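# Three arms load balls onto a covered pivoting tray

## Task

A tray balanced on one pivot sits inside a transparent cover. Get exactly one ball into each of the tray's three seats, keeping the load balanced so the tray does not tip and spill the balls. Balls may be fed through the chutes in the cover's roof, but each one must be released with its bottom no higher than the chute's rim, since releasing it higher is penalised. The arm mounts in metres, with heading in degrees counter-clockwise from +x, are: arm1 at x=+0.21 y=-0.66 z=+0.82 facing +160; arm2 at x=-0.40 y=+0.39 z=+0.78 facing -94; arm3 at x=-0.77 y=-0.33 z=+0.80 facing +33. At the end, every gripper must have released and every arm must be moved away, and the balls must stay seated with no robot supporting them. Nothing may be knocked or moved out of the work area.

## Robot and tools

Robots: three identical i2rt Big YAM arms, named arm1, arm2 and arm3. Each has six revolute joints, a two-finger gripper and a wrist camera. With joints 1 and 6 at zero and the hand level and pointing forward, the wrist camera rides above the hand and looks toward the fingertips. The hand can reach roughly 1.0 m from the joint1 axis. The joints move at different speeds, so the hand can sweep a wide, curved path between postures. Two room cameras, cam_high and cam_low, are fixed in place.

Frame: there is one shared scene frame. Its origin is on the floor and +z points up. The mount positions in the task use this frame. The hand point lies halfway between the fingertips. The hand's z axis runs along the fingers, and the fingers open and close along its y axis.

execute_actions(actions, cameras): actions is a list that is either empty or holds a single action. The action is an object keyed by "arm1", "arm2" or "arm3", and you may include any subset of these. Under each key goes {"joints": {...}}, and each entry there is an absolute target, not an offset. The joint names, units and allowed ranges are:
- joint1_rad, -2.879 to 2.879: rotation about the foot. Positive is counter-clockwise seen from above, and 0 points along the foot's facing.
- joint2_rad, 0 to 3.141: shoulder. At 0 the upper arm lies roughly level pointing backward, and increasing it raises the arm and then carries it forward.
- joint3_rad, 0 to 3.019: elbow. 0 is fully folded and larger values open it.
- joint4_rad, -1.692 to 1.57: hand pitch. Positive tilts the fingers up.
- joint5_rad, -1.57 to 1.57: sideways hand swing. Positive is toward the arm's right.
- joint6_rad, -2.094 to 2.094: hand roll. Positive is clockwise as seen from behind the hand.
- gripper_m, 0 to 0.093: the gap between the fingertips in metres. Grip force is about 50 to 62 N per pad, and lower on some units.
A joint counts as arrived within ±0.045, 0.14, 0.09, 0.055, 0.03 and 0.035 rad for joints 1 to 6, and ±0.003 m for the gripper. All motions in one action begin together but can finish at different times. A joint or arm left out of an action can still be pushing toward an earlier target. An unknown key or an out-of-range number causes the whole call to be rejected, and nothing moves. cameras lists camera names from arm1_cam_wrist, arm2_cam_wrist, arm3_cam_wrist, cam_high, cam_low or "all". If omitted, null or ["all"], you get every camera, and [] gives none. The images come back in the order shown on the "pictures" line. An empty actions list just reports the current state.

wait(seconds): a value from 0 to 10. No new command is sent while the scene keeps running, and the call returns state and images.

zoom_image(camera, region): gives an enlarged view of a camera's latest full image. region is [x0, y0, x1, y1] in pixels, with the top-left corner at (0, 0), and it may be at most 504 by 504.

read_manual(section): returns only the URDF licence texts ("licences"). It does not move anything.

finished_scene(scene): takes the integer number of the current scene. It ends that scene for good and reports whether the goal was met.

Reading results: joint_positions gives each arm's current angles, and gripper_m is the sum of URDF joints joint7 and joint8. joint_status tells how each commanded motion ended:
- "off_target" means the joint stopped short of its target and may keep pushing.
- "contact_stop" or "time_out" means the joint dropped its target and holds where it stopped. After a time_out, though, a joint may keep a nearby target and keep pushing toward it.
- "joint command not followed", usually with a "cause:" line, means a self- or inter-arm clearance check blocked that arm's joint targets. The gripper target is still carried out. The blocked joints show "not_followed", and they may be retried with every later action until you send targets that pass the check.
on_its_own lists what the robot is doing without a command in this call. Its "held at" value is the held target, not the current position. To relieve a joint that is pushing, command it to its reported position. Note that a target very close to the current position may produce no motion. Joint torque readings come in arm-joint order. They carry offsets and noise and are non-zero even in free air.

Cautions:
- The arms keep pushing when they touch something, and they can push hard.
- Sustained effort heats the motors. Above 85 °C a MOTOR HOT warning appears. At 100 °C an OVER-TEMPERATURE FAULT makes the arm go limp and drop until it cools, and its joints then read "limit_stop_at_motor_heat". Once it has cooled, send the targets again.
- A hard squeeze between two arms ends the run in failure, and a hard collision may do the same. The clearance check can act too late, and it ignores fingers, gripper housings and wrist cameras. No state line reports arm-to-arm contact.
- The robot holds your last command while you think.
- Avoid dropping balls from height, slipping, slamming, and knocking the cover or tray.
- Lower each ball until its underside is at or below the chute rim before opening the gripper.
- Load the seats so the tray stays balanced. An uneven load tips it at once.
- At the end, open the grippers and move all arms clear.

Each tool is called after "Emit:" as name(argument=value, ...), one argument or row to a line, values as JSON.

## Session

Emit:
execute_actions(
  actions=[],
)

Scene clock: 0.00 s.
Joint torques (N m, as the arm reports them, + toward a larger angle): no reading
arm1.joint_positions: joint1_rad=+0.805 joint2_rad=+0.433 joint3_rad=+1.454 joint4_rad=-1.397 joint5_rad=-0.050 joint6_rad=-0.019 gripper_m=+0.094
arm1.joint_status: not commanded
arm1.hand: x=+0.0933 y=-0.7362 z=+1.4007 quat_wxyz=(+0.137, +0.800, +0.216, -0.543) (m; scene frame)
arm2.joint_positions: joint1_rad=-0.238 joint2_rad=+0.297 joint3_rad=+1.391 joint4_rad=-1.590 joint5_rad=+0.045 joint6_rad=+0.439 gripper_m=+0.094
arm2.joint_status: not commanded
arm2.hand: x=-0.4322 y=+0.3224 z=+1.3135 quat_wxyz=(-0.374, -0.791, -0.334, +0.351) (m; scene frame)
arm3.joint_positions: joint1_rad=-0.684 joint2_rad=+0.589 joint3_rad=+1.386 joint4_rad=-1.619 joint5_rad=-0.225 joint6_rad=-0.516 gripper_m=+0.094
arm3.joint_status: not commanded
arm3.hand: x=-0.5863 y=-0.3138 z=+1.2931 quat_wxyz=(-0.374, +0.227, -0.899, +0.014) (m; scene frame)
pictures: arm1_cam_wrist, arm2_cam_wrist, arm3_cam_wrist, cam_high, cam_low
Images, in order (width x height): arm1_cam_wrist 672x504, arm2_cam_wrist 672x504, arm3_cam_wrist 672x504, cam_high 672x504, cam_low 672x504.

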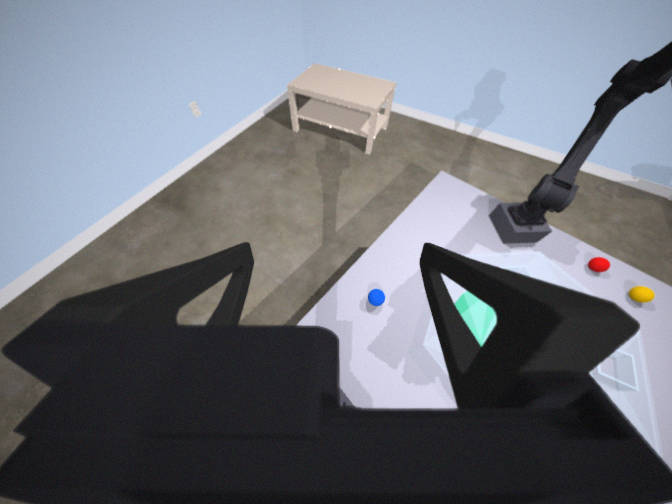

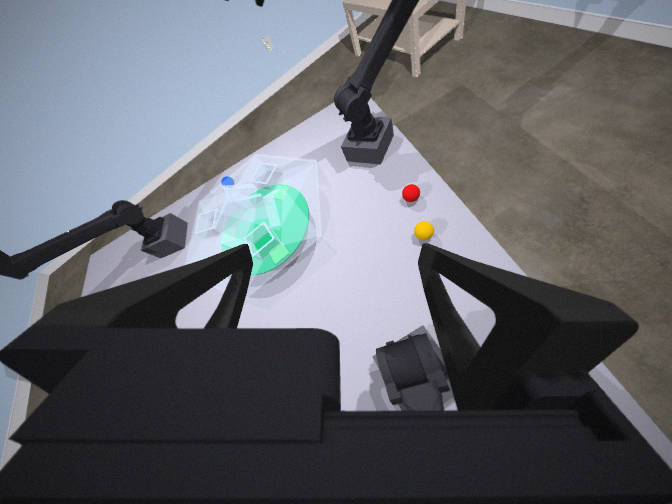

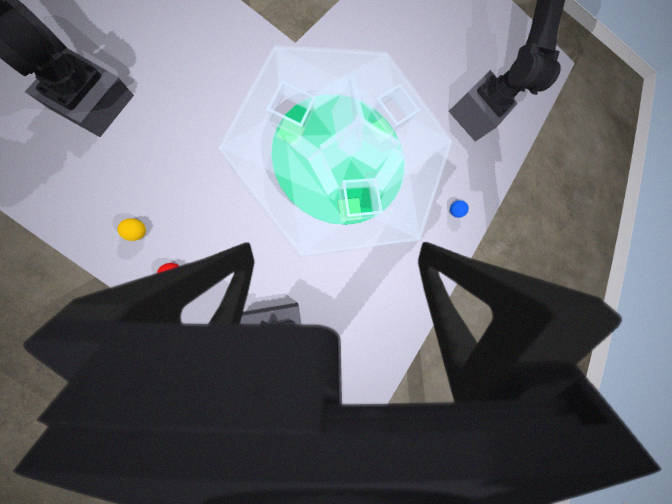

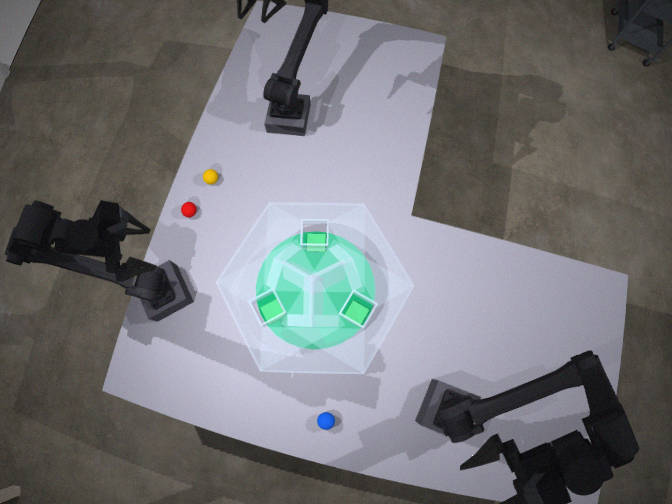

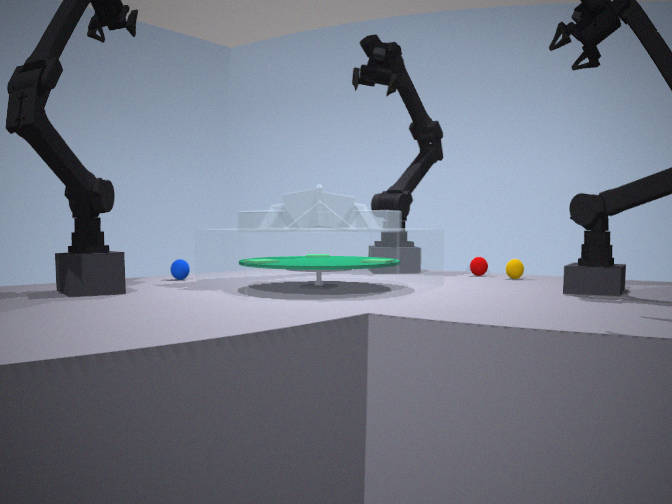

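Emit:
execute_actions(
  actions=[
    {"arm1":{"joints":{"joint1_rad":0.606,"joint2_rad":1.543,"joint3_rad":1.037,"joint4_rad":-1.065,"joint5_rad":0,"joint6_rad":0}},"arm2":{"joints":{"joint1_rad":-0.656,"joint2_rad":1.379,"joint3_rad":0.976,"joint4_rad":-1.168,"joint5_rad":0,"joint6_rad":0}}},
  ],
)

Scene clock: 8.23 s.
Joint torques (N m, as the arm reports them, + toward a larger angle): arm1=[ -1.41 -10.19   7.84   0.52  -0.02   0.18] | arm2=[-0.93 -9.69  8.92  0.82  0.02 -0.06] | arm3=[ 0.44  3.86  8.18  1.43 -0.05  0.06]
arm1.joint_positions: joint1_rad=+0.616 joint2_rad=+1.546 joint3_rad=+1.035 joint4_rad=-1.073 joint5_rad=-0.002 joint6_rad=-0.015 gripper_m=+0.094
arm1.joint_status: all done
arm1.hand: x=-0.1861 y=-0.7712 z=+0.8922 quat_wxyz=(-0.008, +0.989, +0.144, +0.007) (m; scene frame)
arm2.joint_positions: joint1_rad=-0.651 joint2_rad=+1.380 joint3_rad=+0.972 joint4_rad=-1.179 joint5_rad=+0.001 joint6_rad=+0.014 gripper_m=+0.094
arm2.joint_status: all done
arm2.hand: x=-0.6419 y=+0.1132 z=+0.9033 quat_wxyz=(+0.002, -0.913, -0.407, -0.007) (m; scene frame)
arm3.joint_positions: joint1_rad=-0.684 joint2_rad=+0.589 joint3_rad=+1.386 joint4_rad=-1.619 joint5_rad=-0.225 joint6_rad=-0.516 gripper_m=+0.094
arm3.joint_status: not commanded
arm3.hand: x=-0.5863 y=-0.3138 z=+1.2931 quat_wxyz=(-0.374, +0.227, -0.899, +0.014) (m; scene frame)
pictures: arm1_cam_wrist, arm2_cam_wrist, arm3_cam_wrist, cam_high, cam_low
Images, in order (width x height): arm1_cam_wrist 672x504, arm2_cam_wrist 672x504, arm3_cam_wrist 672x504, cam_high 672x504, cam_low 672x504.

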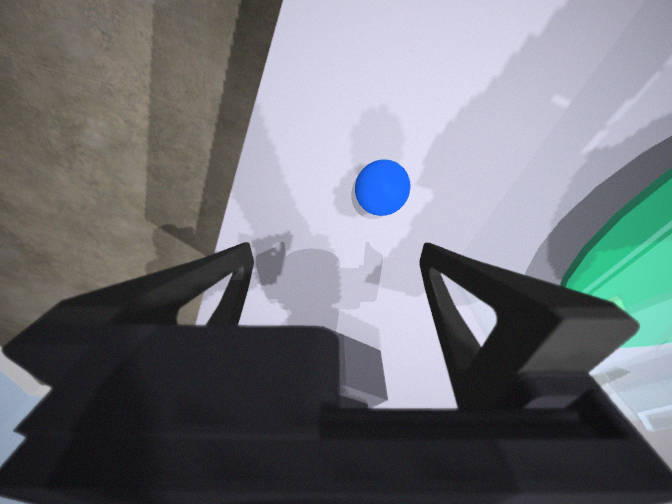

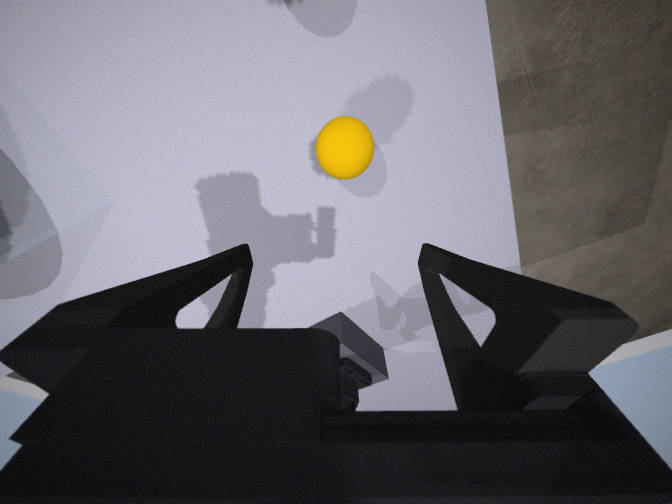

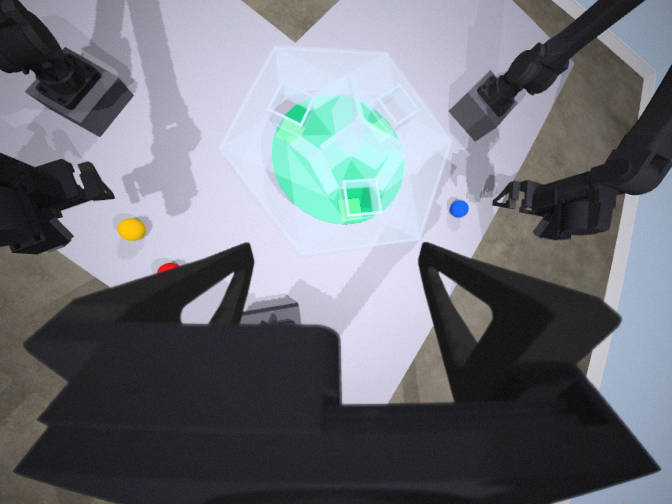

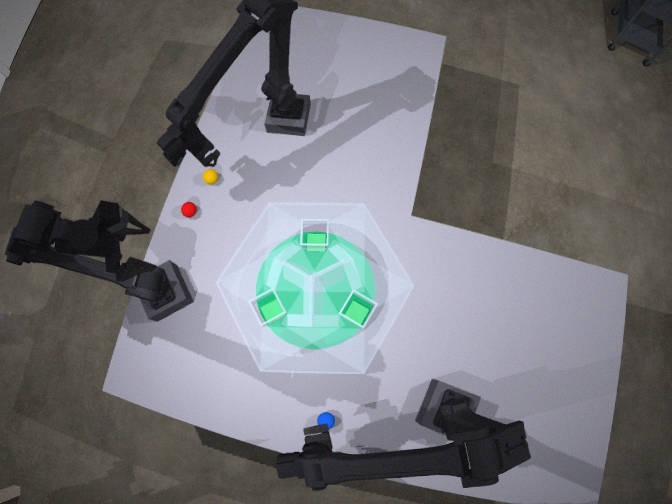

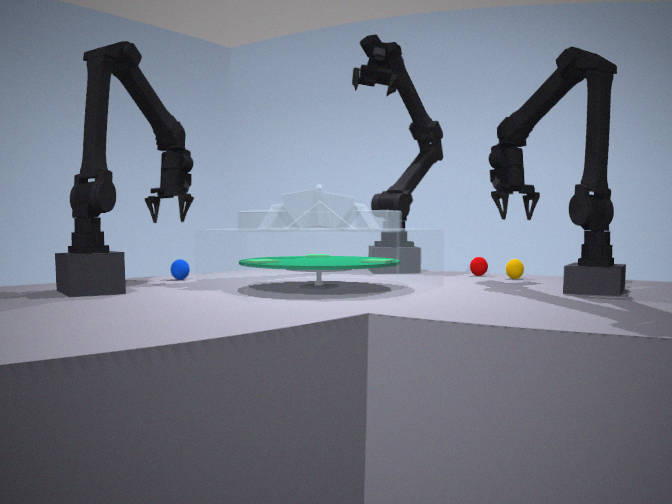

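Emit:
execute_actions(
  actions=[
    {"arm1":{"joints":{"joint1_rad":0.49,"joint2_rad":1.641,"joint3_rad":0.825,"joint4_rad":-0.756}},"arm2":{"joints":{"joint1_rad":-0.68,"joint2_rad":1.534,"joint3_rad":0.834,"joint4_rad":-0.871}}},
  ],
  cameras=["arm1_cam_wrist","arm2_cam_wrist","cam_low"],
)

Scene clock: 11.60 s.
Joint torques (N m, as the arm reports them, + toward a larger angle): arm1=[-0.27 -9.97  6.52  0.56 -0.08  0.16] | arm2=[ -1.01 -11.05   7.99   0.83   0.03  -0.06] | arm3=[ 0.16  3.68  8.1   1.53 -0.05  0.06]
arm1.joint_positions: joint1_rad=+0.484 joint2_rad=+1.652 joint3_rad=+0.818 joint4_rad=-0.766 joint5_rad=+0.000 joint6_rad=-0.014 gripper_m=+0.094
arm1.joint_status: all done
arm1.hand: x=-0.1576 y=-0.7107 z=+0.7890 quat_wxyz=(-0.009, +0.997, +0.078, +0.014) (m; scene frame)
arm2.joint_positions: joint1_rad=-0.672 joint2_rad=+1.540 joint3_rad=+0.823 joint4_rad=-0.883 joint5_rad=+0.001 joint6_rad=+0.014 gripper_m=+0.094
arm2.joint_status: all done
arm2.hand: x=-0.6444 y=+0.1213 z=+0.7997 quat_wxyz=(+0.005, -0.917, -0.398, -0.013) (m; scene frame)
arm3.joint_positions: joint1_rad=-0.684 joint2_rad=+0.589 joint3_rad=+1.386 joint4_rad=-1.619 joint5_rad=-0.225 joint6_rad=-0.516 gripper_m=+0.094
arm3.joint_status: not commanded
arm3.hand: x=-0.5863 y=-0.3138 z=+1.2931 quat_wxyz=(-0.374, +0.227, -0.899, +0.014) (m; scene frame)
pictures: arm1_cam_wrist, arm2_cam_wrist, cam_low
Images, in order (width x height): arm1_cam_wrist 672x504, arm2_cam_wrist 672x504, cam_low 672x504.

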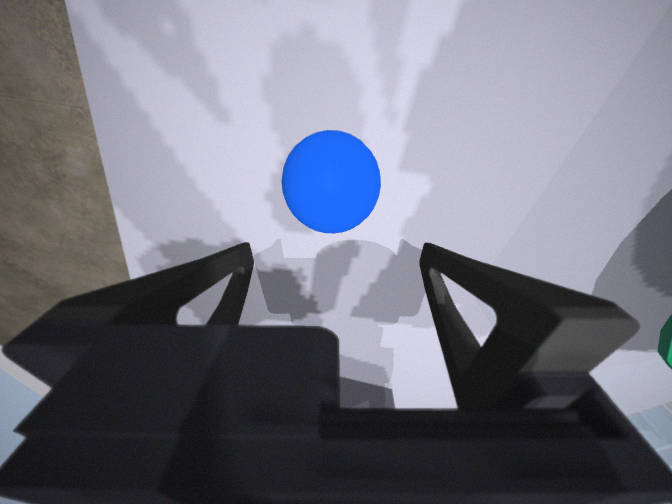

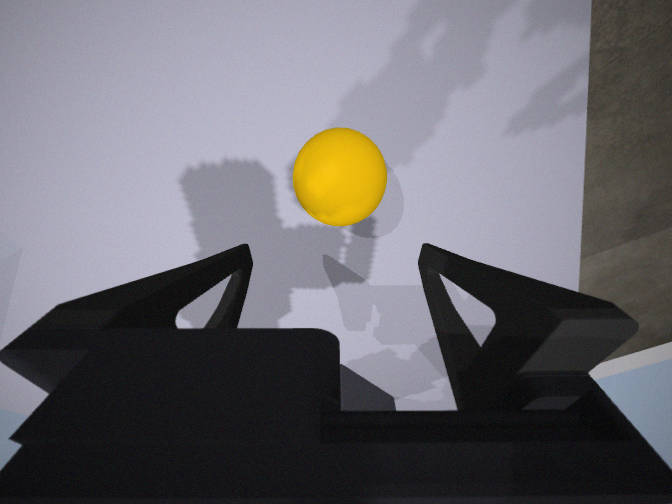

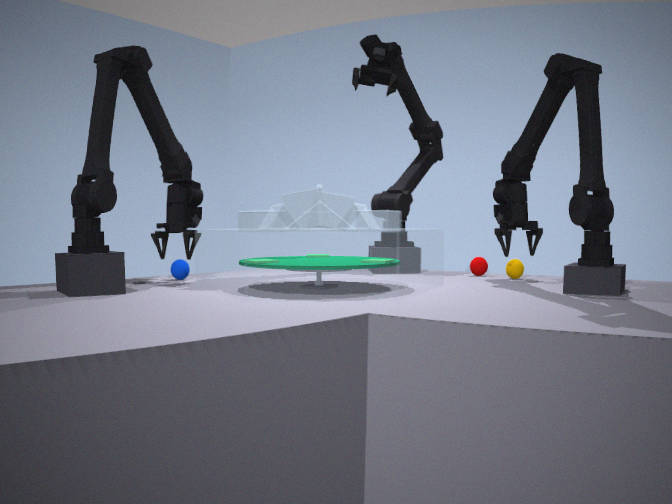

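Emit:
execute_actions(
  actions=[
    {"arm1":{"joints":{"joint1_rad":0.5,"joint2_rad":1.756,"joint3_rad":0.883,"joint4_rad":-0.69}},"arm2":{"joints":{"joint2_rad":1.671,"joint3_rad":0.875,"joint4_rad":-0.765}},"arm3":{"joints":{"joint1_rad":0.8,"joint5_rad":0,"joint6_rad":0}}},
  ],
)

Scene clock: 17.10 s.
Joint torques (N m, as the arm reports them, + toward a larger angle): arm1=[  0.27 -10.53   8.04   0.45  -0.08   0.17] | arm2=[ -0.85 -12.33   8.59   0.82   0.02  -0.06] | arm3=[1.35 3.5  8.24 1.46 0.15 0.14]
arm1.joint_positions: joint1_rad=+0.487 joint2_rad=+1.763 joint3_rad=+0.848 joint4_rad=-0.698 joint5_rad=+0.000 joint6_rad=-0.014 gripper_m=+0.094
arm1.joint_status: all done
arm1.hand: x=-0.1712 y=-0.7131 z=+0.7562 quat_wxyz=(-0.010, +0.997, +0.079, +0.020) (m; scene frame)
arm2.joint_positions: joint1_rad=-0.672 joint2_rad=+1.674 joint3_rad=+0.849 joint4_rad=-0.776 joint5_rad=+0.001 joint6_rad=+0.014 gripper_m=+0.094
arm2.joint_status: all done
arm2.hand: x=-0.6588 y=+0.1053 z=+0.7592 quat_wxyz=(+0.005, -0.917, -0.398, -0.014) (m; scene frame)
arm3.joint_positions: joint1_rad=+0.791 joint2_rad=+0.589 joint3_rad=+1.386 joint4_rad=-1.619 joint5_rad=-0.002 joint6_rad=-0.007 gripper_m=+0.094
arm3.joint_status: all done
arm3.hand: x=-0.7285 y=-0.1568 z=+1.2899 quat_wxyz=(-0.280, +0.590, -0.722, -0.230) (m; scene frame)
pictures: arm1_cam_wrist, arm2_cam_wrist, arm3_cam_wrist, cam_high, cam_low
Images, in order (width x height): arm1_cam_wrist 672x504, arm2_cam_wrist 672x504, arm3_cam_wrist 672x504, cam_high 672x504, cam_low 672x504.

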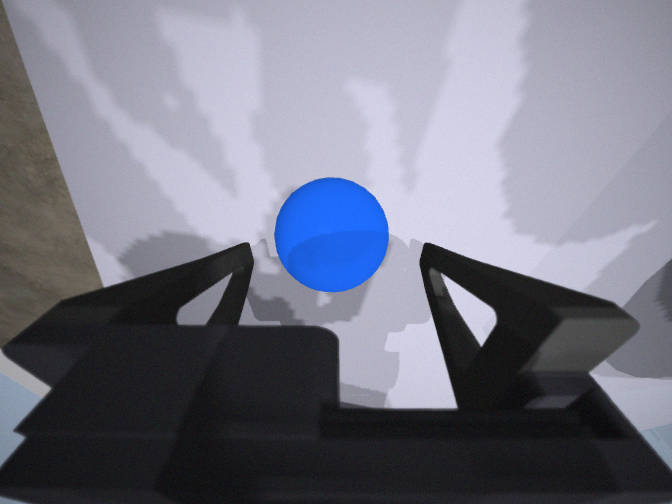

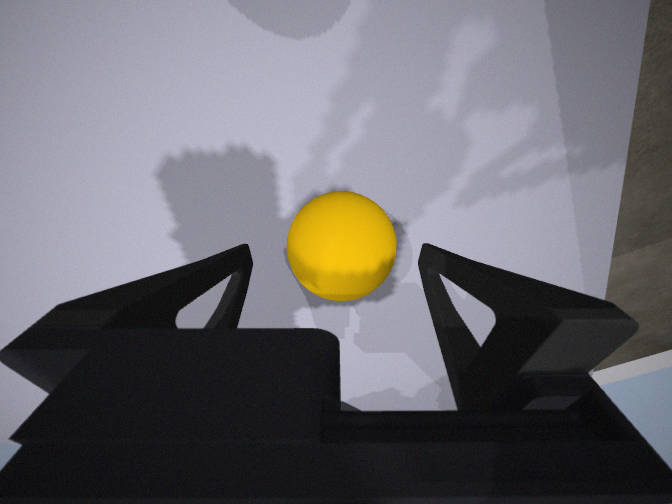

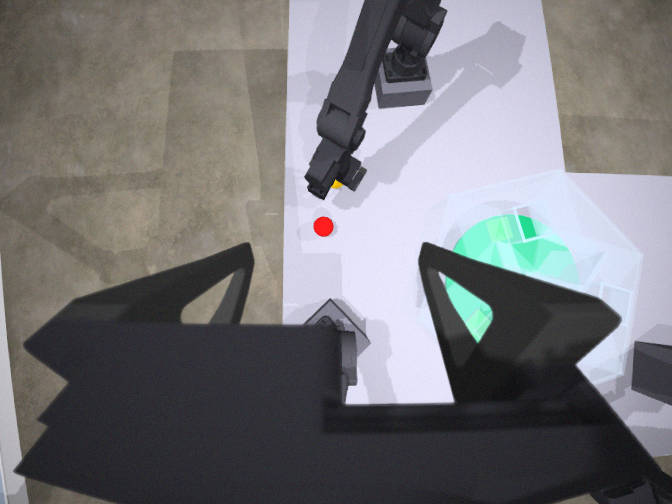

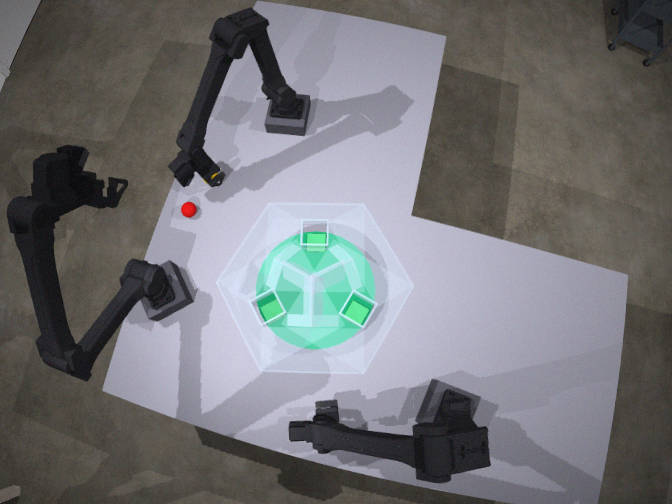

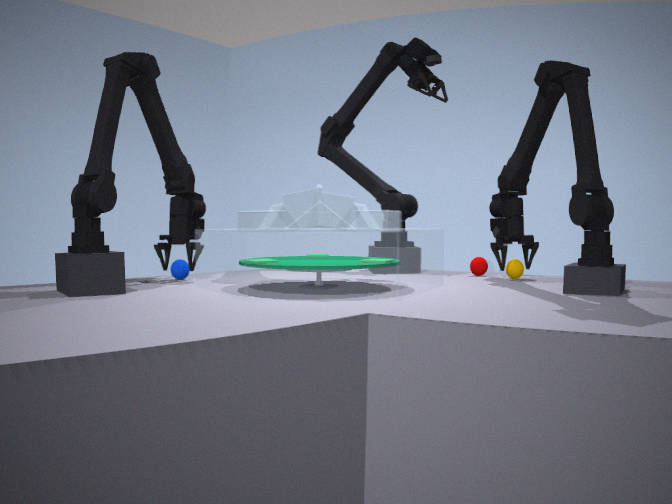

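Emit:
execute_actions(
  actions=[
    {"arm1":{"joints":{"joint4_rad":-0.625}},"arm2":{"joints":{"joint4_rad":-0.725}}},
  ],
  cameras=["arm1_cam_wrist","arm2_cam_wrist"],
)

Emit:
execute_actions(
  actions=[
    {"arm1":{"joints":{"gripper_m":0.03}},"arm2":{"joints":{"gripper_m":0.03}}},
  ],
  cameras=["arm1_cam_wrist","arm2_cam_wrist"],
)

Scene clock: 19.07 s.
Joint torques (N m, as the arm reports them, + toward a larger angle): arm1=[  0.3  -10.62   8.15   0.66  -0.09   0.17] | arm2=[ -0.93 -12.36   8.63   0.95   0.03  -0.06] | arm3=[1.02 3.42 8.24 1.38 0.16 0.11]
arm1.joint_positions: joint1_rad=+0.487 joint2_rad=+1.763 joint3_rad=+0.848 joint4_rad=-0.636 joint5_rad=+0.000 joint6_rad=-0.014 gripper_m=+0.094
arm1.joint_status: all done
arm1.hand: x=-0.1863 y=-0.7153 z=+0.7560 quat_wxyz=(-0.008, +0.997, +0.080, -0.011) (m; scene frame)
arm2.joint_positions: joint1_rad=-0.672 joint2_rad=+1.674 joint3_rad=+0.849 joint4_rad=-0.737 joint5_rad=+0.001 joint6_rad=+0.014 gripper_m=+0.094
arm2.joint_status: all done
arm2.hand: x=-0.6652 y=+0.0982 z=+0.7591 quat_wxyz=(-0.003, -0.917, -0.398, +0.004) (m; scene frame)
arm3.joint_positions: joint1_rad=+0.791 joint2_rad=+0.589 joint3_rad=+1.386 joint4_rad=-1.619 joint5_rad=-0.002 joint6_rad=-0.007 gripper_m=+0.094
arm3.joint_status: not commanded
arm3.hand: x=-0.7285 y=-0.1568 z=+1.2899 quat_wxyz=(-0.280, +0.590, -0.722, -0.230) (m; scene frame)
pictures: arm1_cam_wrist, arm2_cam_wrist
Images, in order (width x height): arm1_cam_wrist 672x504, arm2_cam_wrist 672x504.

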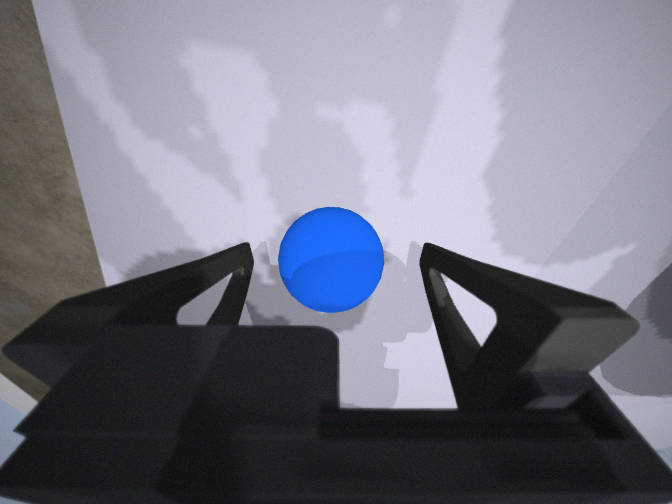

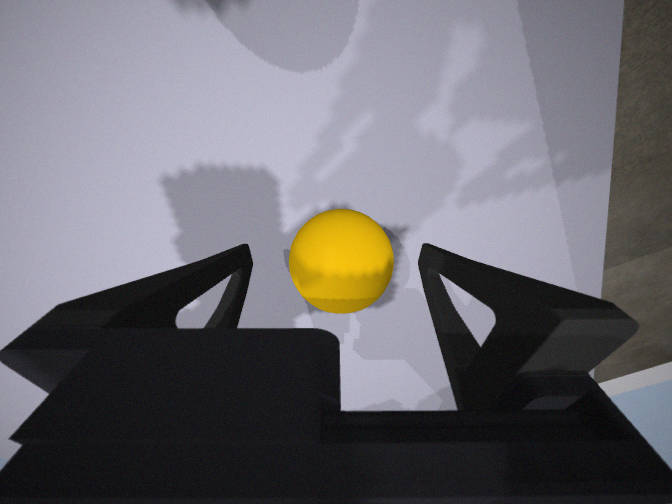

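Scene clock: 19.70 s.
Joint torques (N m, as the arm reports them, + toward a larger angle): arm1=[  0.24 -10.63   8.14   0.62  -0.08   0.16] | arm2=[ -0.89 -12.18   8.64   0.89   0.01  -0.06] | arm3=[1.31 3.61 8.18 1.43 0.14 0.11]
arm1.joint_positions: joint1_rad=+0.487 joint2_rad=+1.763 joint3_rad=+0.848 joint4_rad=-0.635 joint5_rad=-0.001 joint6_rad=-0.014 gripper_m=+0.055
arm1.joint_status: gripper_m off_target (ended at +0.055, target +0.030)
arm1.hand: x=-0.1863 y=-0.7157 z=+0.7560 quat_wxyz=(-0.007, +0.997, +0.080, -0.011) (m; scene frame)
arm2.joint_positions: joint1_rad=-0.672 joint2_rad=+1.674 joint3_rad=+0.849 joint4_rad=-0.736 joint5_rad=+0.001 joint6_rad=+0.013 gripper_m=+0.055
arm2.joint_status: gripper_m off_target (ended at +0.055, target +0.030)
arm2.hand: x=-0.6654 y=+0.0981 z=+0.7591 quat_wxyz=(-0.003, -0.917, -0.398, +0.005) (m; scene frame)
arm3.joint_positions: joint1_rad=+0.791 joint2_rad=+0.589 joint3_rad=+1.386 joint4_rad=-1.619 joint5_rad=-0.002 joint6_rad=-0.007 gripper_m=+0.094
arm3.joint_status: not commanded
arm3.hand: x=-0.7285 y=-0.1568 z=+1.2899 quat_wxyz=(-0.280, +0.590, -0.722, -0.230) (m; scene frame)
pictures: arm1_cam_wrist, arm2_cam_wrist
Images, in order (width x height): arm1_cam_wrist 672x504, arm2_cam_wrist 672x504.

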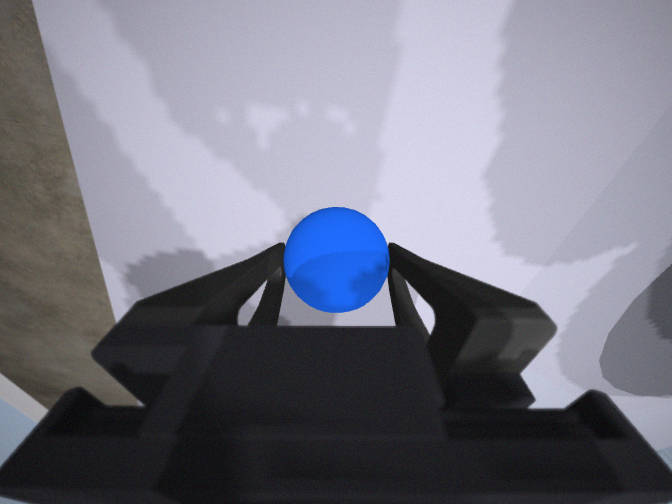

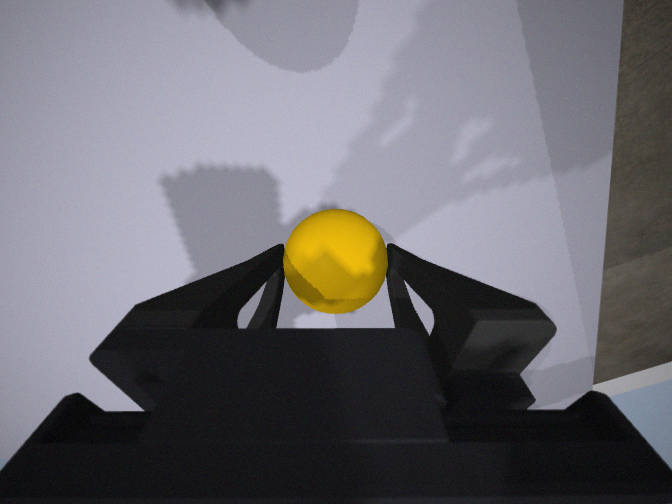

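Emit:
execute_actions(
  actions=[
    {"arm1":{"joints":{"joint2_rad":1.402,"joint3_rad":1.165,"joint4_rad":-1.333}},"arm2":{"joints":{"joint2_rad":1.37,"joint3_rad":1.24,"joint4_rad":-1.44}}},
  ],
  cameras=["cam_low"],
)

Scene clock: 22.70 s.
Joint torques (N m, as the arm reports them, + toward a larger angle): arm1=[ 0.31 -9.31  9.75 -0.18 -0.08  0.16] | arm2=[ -0.8  -10.95  10.42  -0.09   0.01  -0.06] | arm3=[0.95 3.94 8.13 1.54 0.19 0.12]
arm1.joint_positions: joint1_rad=+0.487 joint2_rad=+1.416 joint3_rad=+1.147 joint4_rad=-1.324 joint5_rad=-0.001 joint6_rad=-0.014 gripper_m=+0.055
arm1.joint_status: all done
arm1.hand: x=-0.1804 y=-0.7187 z=+0.9832 quat_wxyz=(-0.009, +0.997, +0.080, +0.010) (m; scene frame)
arm2.joint_positions: joint1_rad=-0.672 joint2_rad=+1.376 joint3_rad=+1.228 joint4_rad=-1.430 joint5_rad=+0.001 joint6_rad=+0.013 gripper_m=+0.055
arm2.joint_status: all done
arm2.hand: x=-0.6665 y=+0.0979 z=+0.9985 quat_wxyz=(+0.000, -0.917, -0.398, -0.003) (m; scene frame)
arm3.joint_positions: joint1_rad=+0.791 joint2_rad=+0.589 joint3_rad=+1.386 joint4_rad=-1.619 joint5_rad=-0.002 joint6_rad=-0.007 gripper_m=+0.094
arm3.joint_status: not commanded
arm3.hand: x=-0.7285 y=-0.1568 z=+1.2899 quat_wxyz=(-0.280, +0.590, -0.722, -0.230) (m; scene frame)
pictures: cam_low
Images, in order (width x height): cam_low 672x504.

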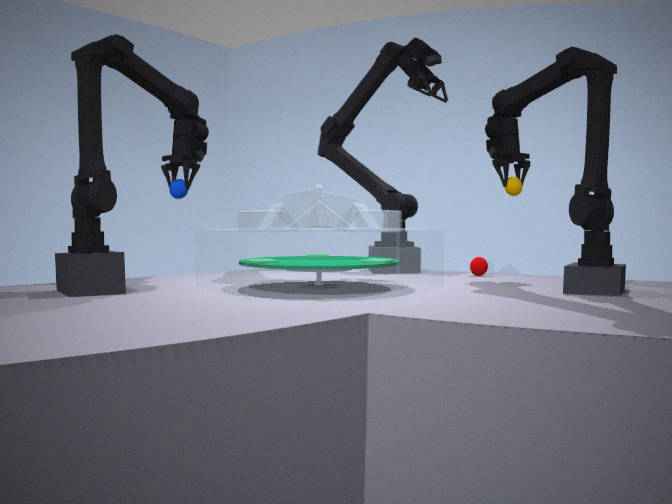

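Emit:
execute_actions(
  actions=[
    {"arm1":{"joints":{"joint1_rad":-0.42,"joint2_rad":1.551,"joint3_rad":1.367,"joint4_rad":-1.386,"joint6_rad":-0.33}},"arm2":{"joints":{"joint1_rad":0.305,"joint2_rad":1.687,"joint3_rad":1.6,"joint4_rad":-1.484,"joint6_rad":0.15}}},
  ],
  cameras=[],
)

Emit:
execute_actions(
  actions=[
    {"arm3":{"joints":{"joint1_rad":0.84,"joint2_rad":1.40,"joint3_rad":0.74,"joint4_rad":-0.91}}},
  ],
)

Scene clock: 27.40 s.
Joint torques (N m, as the arm reports them, + toward a larger angle): arm1=[ -0.65 -12.13  12.8   -0.1   -0.16  -0.14] | arm2=[ -1.16 -17.86  13.4    0.06   0.18   0.27] | arm3=[1.06 3.35 8.27 1.52 0.17 0.11]
arm1.joint_positions: joint1_rad=-0.420 joint2_rad=+1.575 joint3_rad=+1.308 joint4_rad=-1.381 joint5_rad=+0.001 joint6_rad=-0.315 gripper_m=+0.055
arm1.joint_status: all done
arm1.hand: x=-0.1096 y=-0.3570 z=+0.9842 quat_wxyz=(+0.011, +0.975, -0.222, +0.030) (m; scene frame)
arm2.joint_positions: joint1_rad=+0.314 joint2_rad=+1.707 joint3_rad=+1.552 joint4_rad=-1.480 joint5_rad=-0.003 joint6_rad=+0.136 gripper_m=+0.055
arm2.joint_status: all done
arm2.hand: x=-0.2793 y=-0.1000 z=+0.9788 quat_wxyz=(+0.024, -0.666, -0.745, -0.019) (m; scene frame)
arm3.joint_positions: joint1_rad=+0.791 joint2_rad=+0.589 joint3_rad=+1.386 joint4_rad=-1.619 joint5_rad=-0.002 joint6_rad=-0.007 gripper_m=+0.094
arm3.joint_status: not commanded
arm3.hand: x=-0.7285 y=-0.1568 z=+1.2899 quat_wxyz=(-0.280, +0.590, -0.722, -0.230) (m; scene frame)
pictures: none
No camera images: the call's "cameras" was empty. Leave "cameras" out to get every camera's image.

Scene clock: 28.80 s.
Joint torques (N m, as the arm reports them, + toward a larger angle): arm1=[ -0.65 -12.19  12.81  -0.09  -0.17  -0.14] | arm2=[ -1.27 -17.98  13.39   0.07   0.18   0.27] | arm3=[ 1.33 -6.96  7.22  0.83  0.15  0.12]
arm1.joint_positions: joint1_rad=-0.420 joint2_rad=+1.575 joint3_rad=+1.308 joint4_rad=-1.381 joint5_rad=+0.001 joint6_rad=-0.315 gripper_m=+0.055
arm1.joint_status: not commanded
arm1.hand: x=-0.1096 y=-0.3570 z=+0.9842 quat_wxyz=(+0.011, +0.975, -0.222, +0.030) (m; scene frame)
arm2.joint_positions: joint1_rad=+0.314 joint2_rad=+1.707 joint3_rad=+1.552 joint4_rad=-1.480 joint5_rad=-0.003 joint6_rad=+0.136 gripper_m=+0.055
arm2.joint_status: not commanded
arm2.hand: x=-0.2793 y=-0.1000 z=+0.9788 quat_wxyz=(+0.024, -0.666, -0.745, -0.019) (m; scene frame)
arm3.joint_positions: joint1_rad=+0.831 joint2_rad=+1.393 joint3_rad=+0.721 joint4_rad=-0.926 joint5_rad=-0.002 joint6_rad=-0.007 gripper_m=+0.094
arm3.joint_status: all done
arm3.hand: x=-0.7157 y=-0.0251 z=+0.8302 quat_wxyz=(+0.015, +0.648, -0.762, +0.008) (m; scene frame)
pictures: arm1_cam_wrist, arm2_cam_wrist, arm3_cam_wrist, cam_high, cam_low
Images, in order (width x height): arm1_cam_wrist 672x504, arm2_cam_wrist 672x504, arm3_cam_wrist 672x504, cam_high 672x504, cam_low 672x504.

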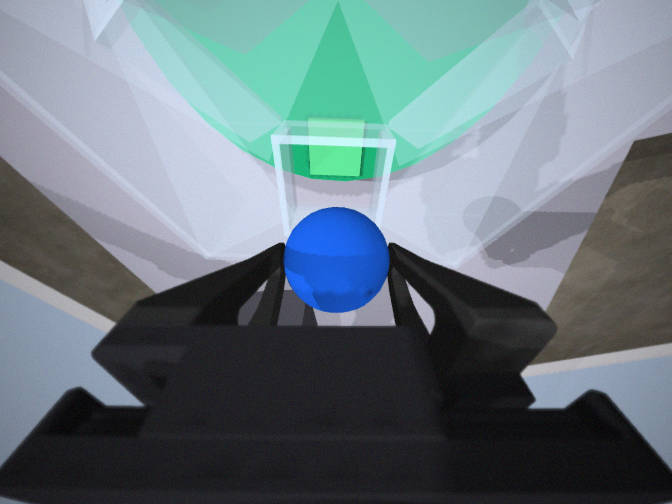

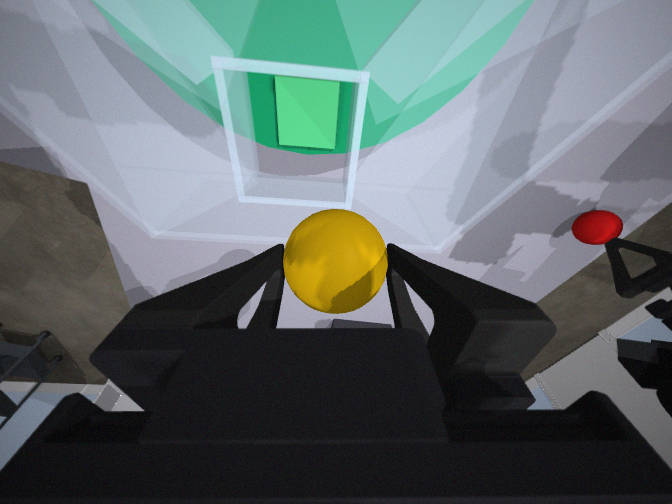

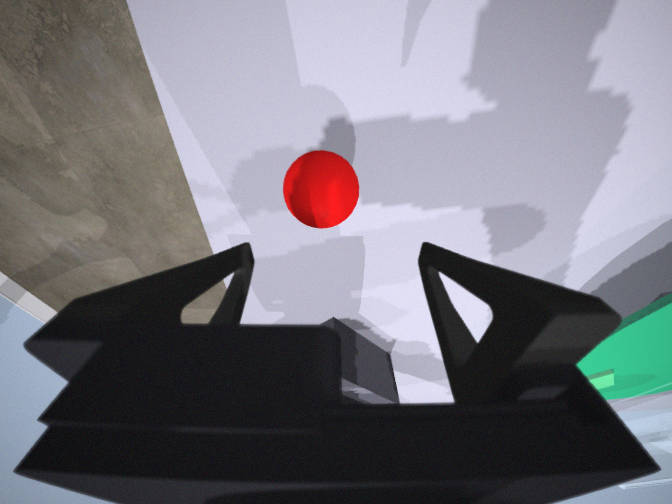

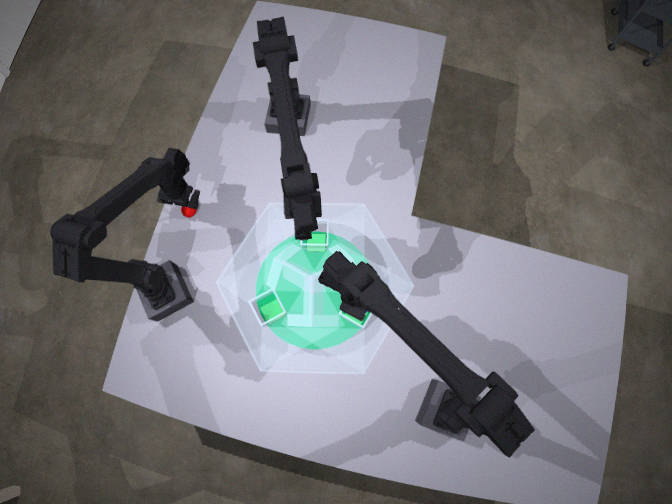

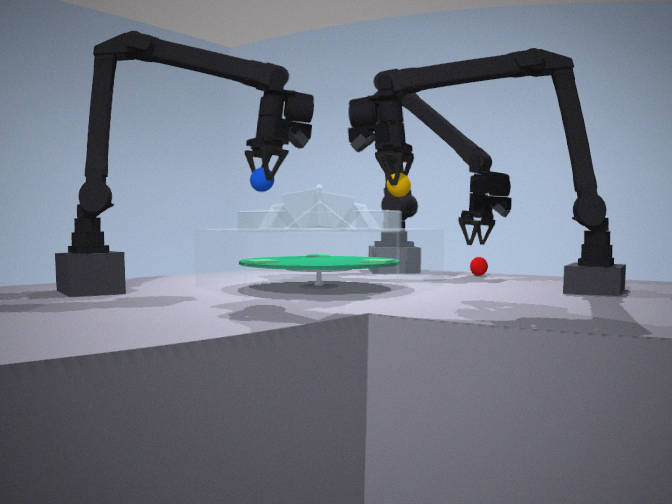

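Emit:
execute_actions(
  actions=[
    {"arm3":{"joints":{"joint1_rad":0.878,"joint2_rad":1.585,"joint3_rad":0.668,"joint4_rad":-0.63}},"arm2":{"joints":{"joint1_rad":0.35,"joint2_rad":1.775,"joint3_rad":1.73,"joint4_rad":-1.466,"joint6_rad":0.29}}},
  ],
  cameras=["arm2_cam_wrist","arm3_cam_wrist","cam_low"],
)

Scene clock: 35.43 s.
Joint torques (N m, as the arm reports them, + toward a larger angle): arm1=[ -0.64 -12.15  12.81  -0.12  -0.17  -0.14] | arm2=[ -0.05 -17.16  14.02   0.63   0.17   0.28] | arm3=[ 0.78 -9.34  4.81  0.84  0.15  0.08]
arm1.joint_positions: joint1_rad=-0.420 joint2_rad=+1.575 joint3_rad=+1.308 joint4_rad=-1.381 joint5_rad=+0.001 joint6_rad=-0.315 gripper_m=+0.055
arm1.joint_status: not commanded
arm1.hand: x=-0.1096 y=-0.3570 z=+0.9842 quat_wxyz=(+0.011, +0.975, -0.222, +0.030) (m; scene frame)
arm2.joint_positions: joint1_rad=+0.346 joint2_rad=+1.771 joint3_rad=+1.677 joint4_rad=-1.471 joint5_rad=-0.002 joint6_rad=+0.276 gripper_m=+0.055
arm2.joint_status: all done
arm2.hand: x=-0.2522 y=-0.1374 z=+0.9930 quat_wxyz=(-0.004, -0.706, -0.708, +0.001) (m; scene frame)
arm3.joint_positions: joint1_rad=+0.872 joint2_rad=+1.598 joint3_rad=+0.659 joint4_rad=-0.646 joint5_rad=-0.002 joint6_rad=-0.007 gripper_m=+0.094
arm3.joint_status: all done
arm3.hand: x=-0.7278 y=-0.0151 z=+0.7521 quat_wxyz=(+0.010, +0.664, -0.748, +0.004) (m; scene frame)
pictures: arm2_cam_wrist, arm3_cam_wrist, cam_low
Images, in order (width x height): arm2_cam_wrist 672x504, arm3_cam_wrist 672x504, cam_low 672x504.

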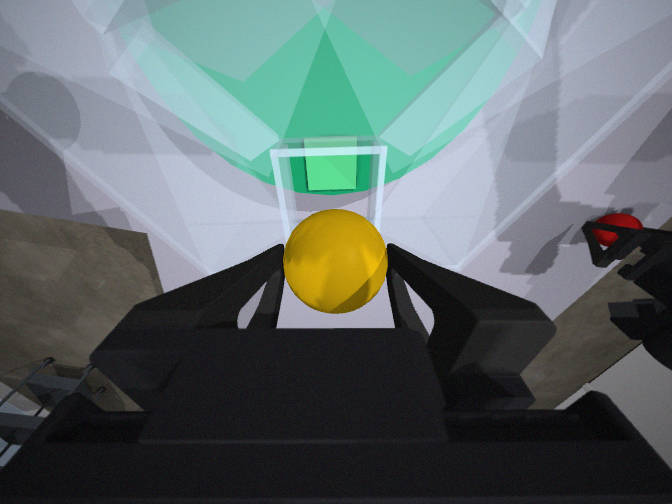

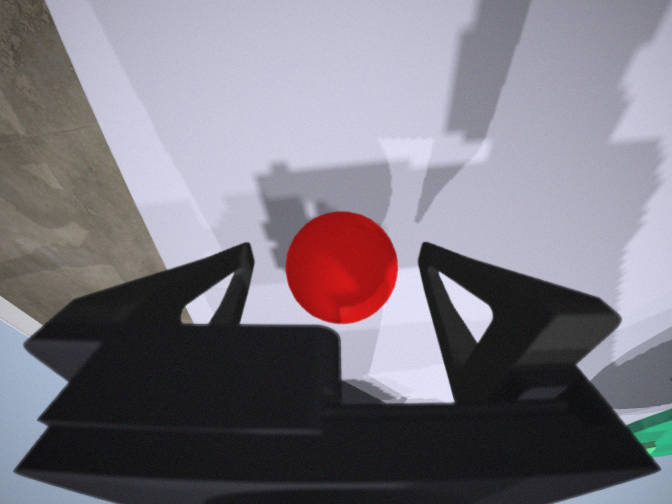

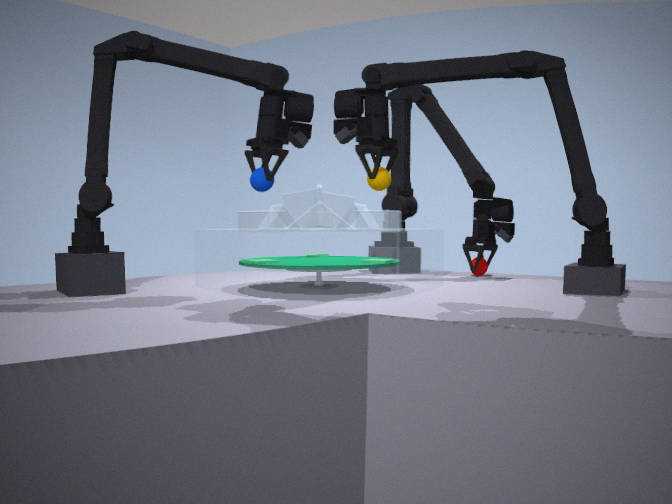

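Emit:
execute_actions(
  actions=[
    {"arm3":{"joints":{"gripper_m":0.03}},"arm2":{"joints":{"joint1_rad":0.365}}},
  ],
  cameras=[],
)

Emit:
execute_actions(
  actions=[
    {"arm3":{"joints":{"joint2_rad":1.192,"joint3_rad":1.05,"joint4_rad":-1.407,"joint6_rad":-0.65}}},
  ],
  cameras=[],
)

Emit:
execute_actions(
  actions=[
    {"arm3":{"joints":{"joint1_rad":-0.663,"joint2_rad":1.395,"joint3_rad":1.26,"joint4_rad":-1.387}}},
  ],
)

Scene clock: 38.27 s.
Joint torques (N m, as the arm reports them, + toward a larger angle): arm1=[ -0.68 -12.15  12.82  -0.09  -0.17  -0.14] | arm2=[  0.52 -17.07  14.03   0.64   0.17   0.27] | arm3=[ 0.82 -9.4   4.87  0.91  0.16  0.11]
arm1.joint_positions: joint1_rad=-0.420 joint2_rad=+1.575 joint3_rad=+1.308 joint4_rad=-1.381 joint5_rad=+0.001 joint6_rad=-0.315 gripper_m=+0.055
arm1.joint_status: not commanded
arm1.hand: x=-0.1096 y=-0.3570 z=+0.9842 quat_wxyz=(+0.011, +0.975, -0.222, +0.030) (m; scene frame)
arm2.joint_positions: joint1_rad=+0.356 joint2_rad=+1.771 joint3_rad=+1.677 joint4_rad=-1.471 joint5_rad=-0.002 joint6_rad=+0.277 gripper_m=+0.055
arm2.joint_status: all done
arm2.hand: x=-0.2473 y=-0.1360 z=+0.9930 quat_wxyz=(-0.004, -0.703, -0.712, +0.001) (m; scene frame)
arm3.joint_positions: joint1_rad=+0.872 joint2_rad=+1.598 joint3_rad=+0.659 joint4_rad=-0.645 joint5_rad=-0.001 joint6_rad=-0.006 gripper_m=+0.055
arm3.joint_status: gripper_m off_target (ended at +0.055, target +0.030)
arm3.hand: x=-0.7278 y=-0.0150 z=+0.7521 quat_wxyz=(+0.009, +0.663, -0.748, +0.004) (m; scene frame)
pictures: none
No camera images: the call's "cameras" was empty. Leave "cameras" out to get every camera's image.

Scene clock: 39.90 s.
Joint torques (N m, as the arm reports them, + toward a larger angle): arm1=[ -0.57 -12.17  12.81  -0.1   -0.17  -0.14] | arm2=[  0.36 -17.18  14.01   0.64   0.16   0.27] | arm3=[ 1.16 -6.74  8.69 -0.43  0.08 -0.02]
arm1.joint_positions: joint1_rad=-0.420 joint2_rad=+1.575 joint3_rad=+1.308 joint4_rad=-1.381 joint5_rad=+0.001 joint6_rad=-0.315 gripper_m=+0.055
arm1.joint_status: not commanded
arm1.hand: x=-0.1096 y=-0.3570 z=+0.9842 quat_wxyz=(+0.011, +0.975, -0.222, +0.030) (m; scene frame)
arm2.joint_positions: joint1_rad=+0.356 joint2_rad=+1.771 joint3_rad=+1.677 joint4_rad=-1.471 joint5_rad=-0.002 joint6_rad=+0.277 gripper_m=+0.055
arm2.joint_status: not commanded
arm2.hand: x=-0.2473 y=-0.1360 z=+0.9930 quat_wxyz=(-0.004, -0.703, -0.712, +0.001) (m; scene frame)
arm3.joint_positions: joint1_rad=+0.872 joint2_rad=+1.194 joint3_rad=+1.035 joint4_rad=-1.392 joint5_rad=-0.001 joint6_rad=-0.642 gripper_m=+0.055
arm3.joint_status: all done
arm3.hand: x=-0.7257 y=-0.0086 z=+1.0001 quat_wxyz=(-0.005, +0.864, -0.503, -0.005) (m; scene frame)
pictures: none
No camera images: the call's "cameras" was empty. Leave "cameras" out to get every camera's image.

Scene clock: 41.67 s.
Joint torques (N m, as the arm reports them, + toward a larger angle): arm1=[ -0.67 -12.22  12.81  -0.11  -0.17  -0.14] | arm2=[  0.3  -17.19  14.01   0.63   0.16   0.27] | arm3=[  0.22 -11.62  10.61   0.27   0.04  -0.03]
arm1.joint_positions: joint1_rad=-0.420 joint2_rad=+1.575 joint3_rad=+1.308 joint4_rad=-1.381 joint5_rad=+0.001 joint6_rad=-0.315 gripper_m=+0.055
arm1.joint_status: not commanded
arm1.hand: x=-0.1096 y=-0.3570 z=+0.9842 quat_wxyz=(+0.011, +0.975, -0.222, +0.030) (m; scene frame)
arm2.joint_positions: joint1_rad=+0.356 joint2_rad=+1.771 joint3_rad=+1.677 joint4_rad=-1.471 joint5_rad=-0.002 joint6_rad=+0.277 gripper_m=+0.055
arm2.joint_status: not commanded
arm2.hand: x=-0.2473 y=-0.1360 z=+0.9930 quat_wxyz=(-0.004, -0.703, -0.712, +0.001) (m; scene frame)
arm3.joint_positions: joint1_rad=-0.665 joint2_rad=+1.416 joint3_rad=+1.215 joint4_rad=-1.390 joint5_rad=+0.000 joint6_rad=-0.644 gripper_m=+0.055
arm3.joint_status: all done
arm3.hand: x=-0.3695 y=-0.3710 z=+0.9916 quat_wxyz=(+0.013, +0.272, -0.962, -0.002) (m; scene frame)
pictures: arm1_cam_wrist, arm2_cam_wrist, arm3_cam_wrist, cam_high, cam_low
Images, in order (width x height): arm1_cam_wrist 672x504, arm2_cam_wrist 672x504, arm3_cam_wrist 672x504, cam_high 672x504, cam_low 672x504.

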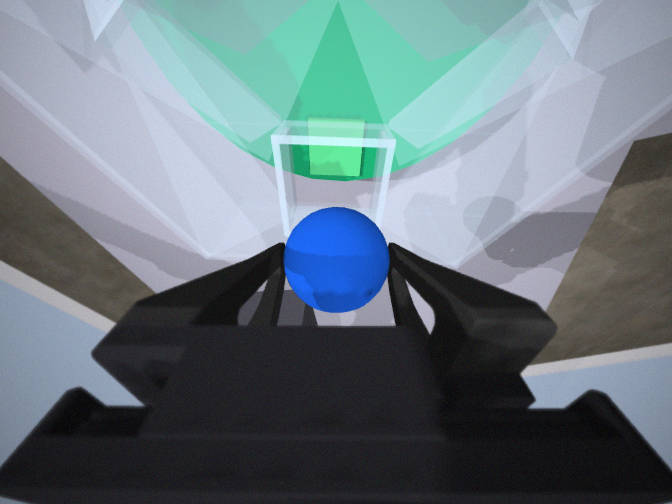

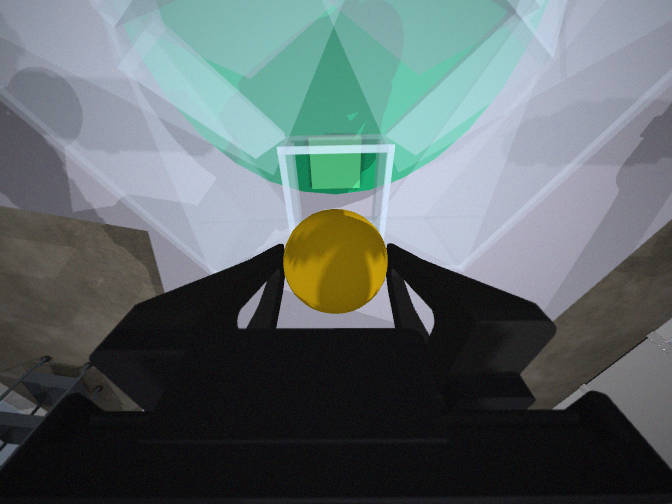

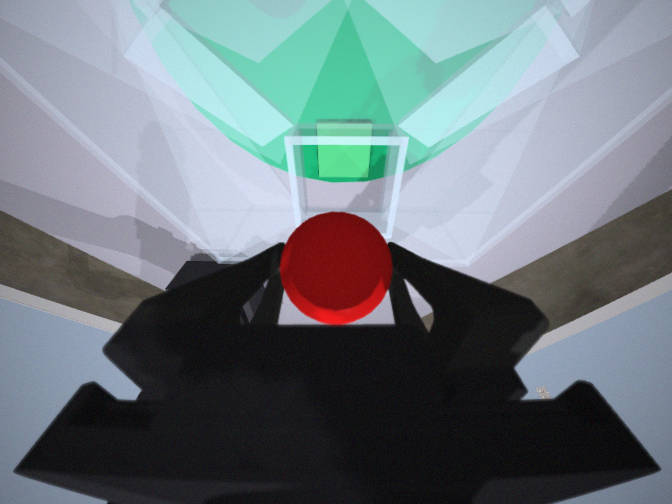

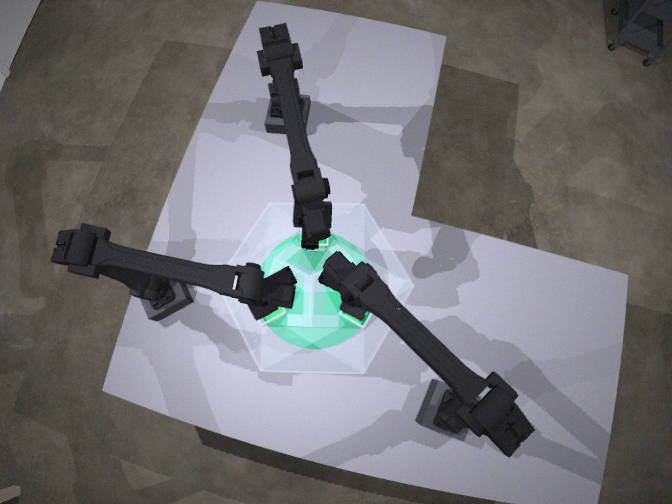

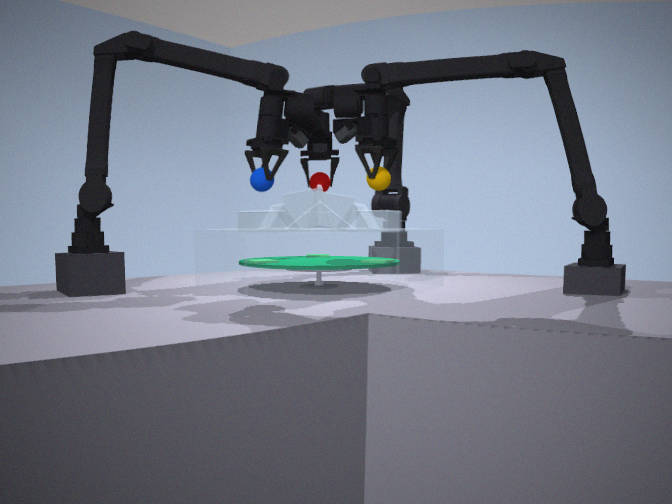

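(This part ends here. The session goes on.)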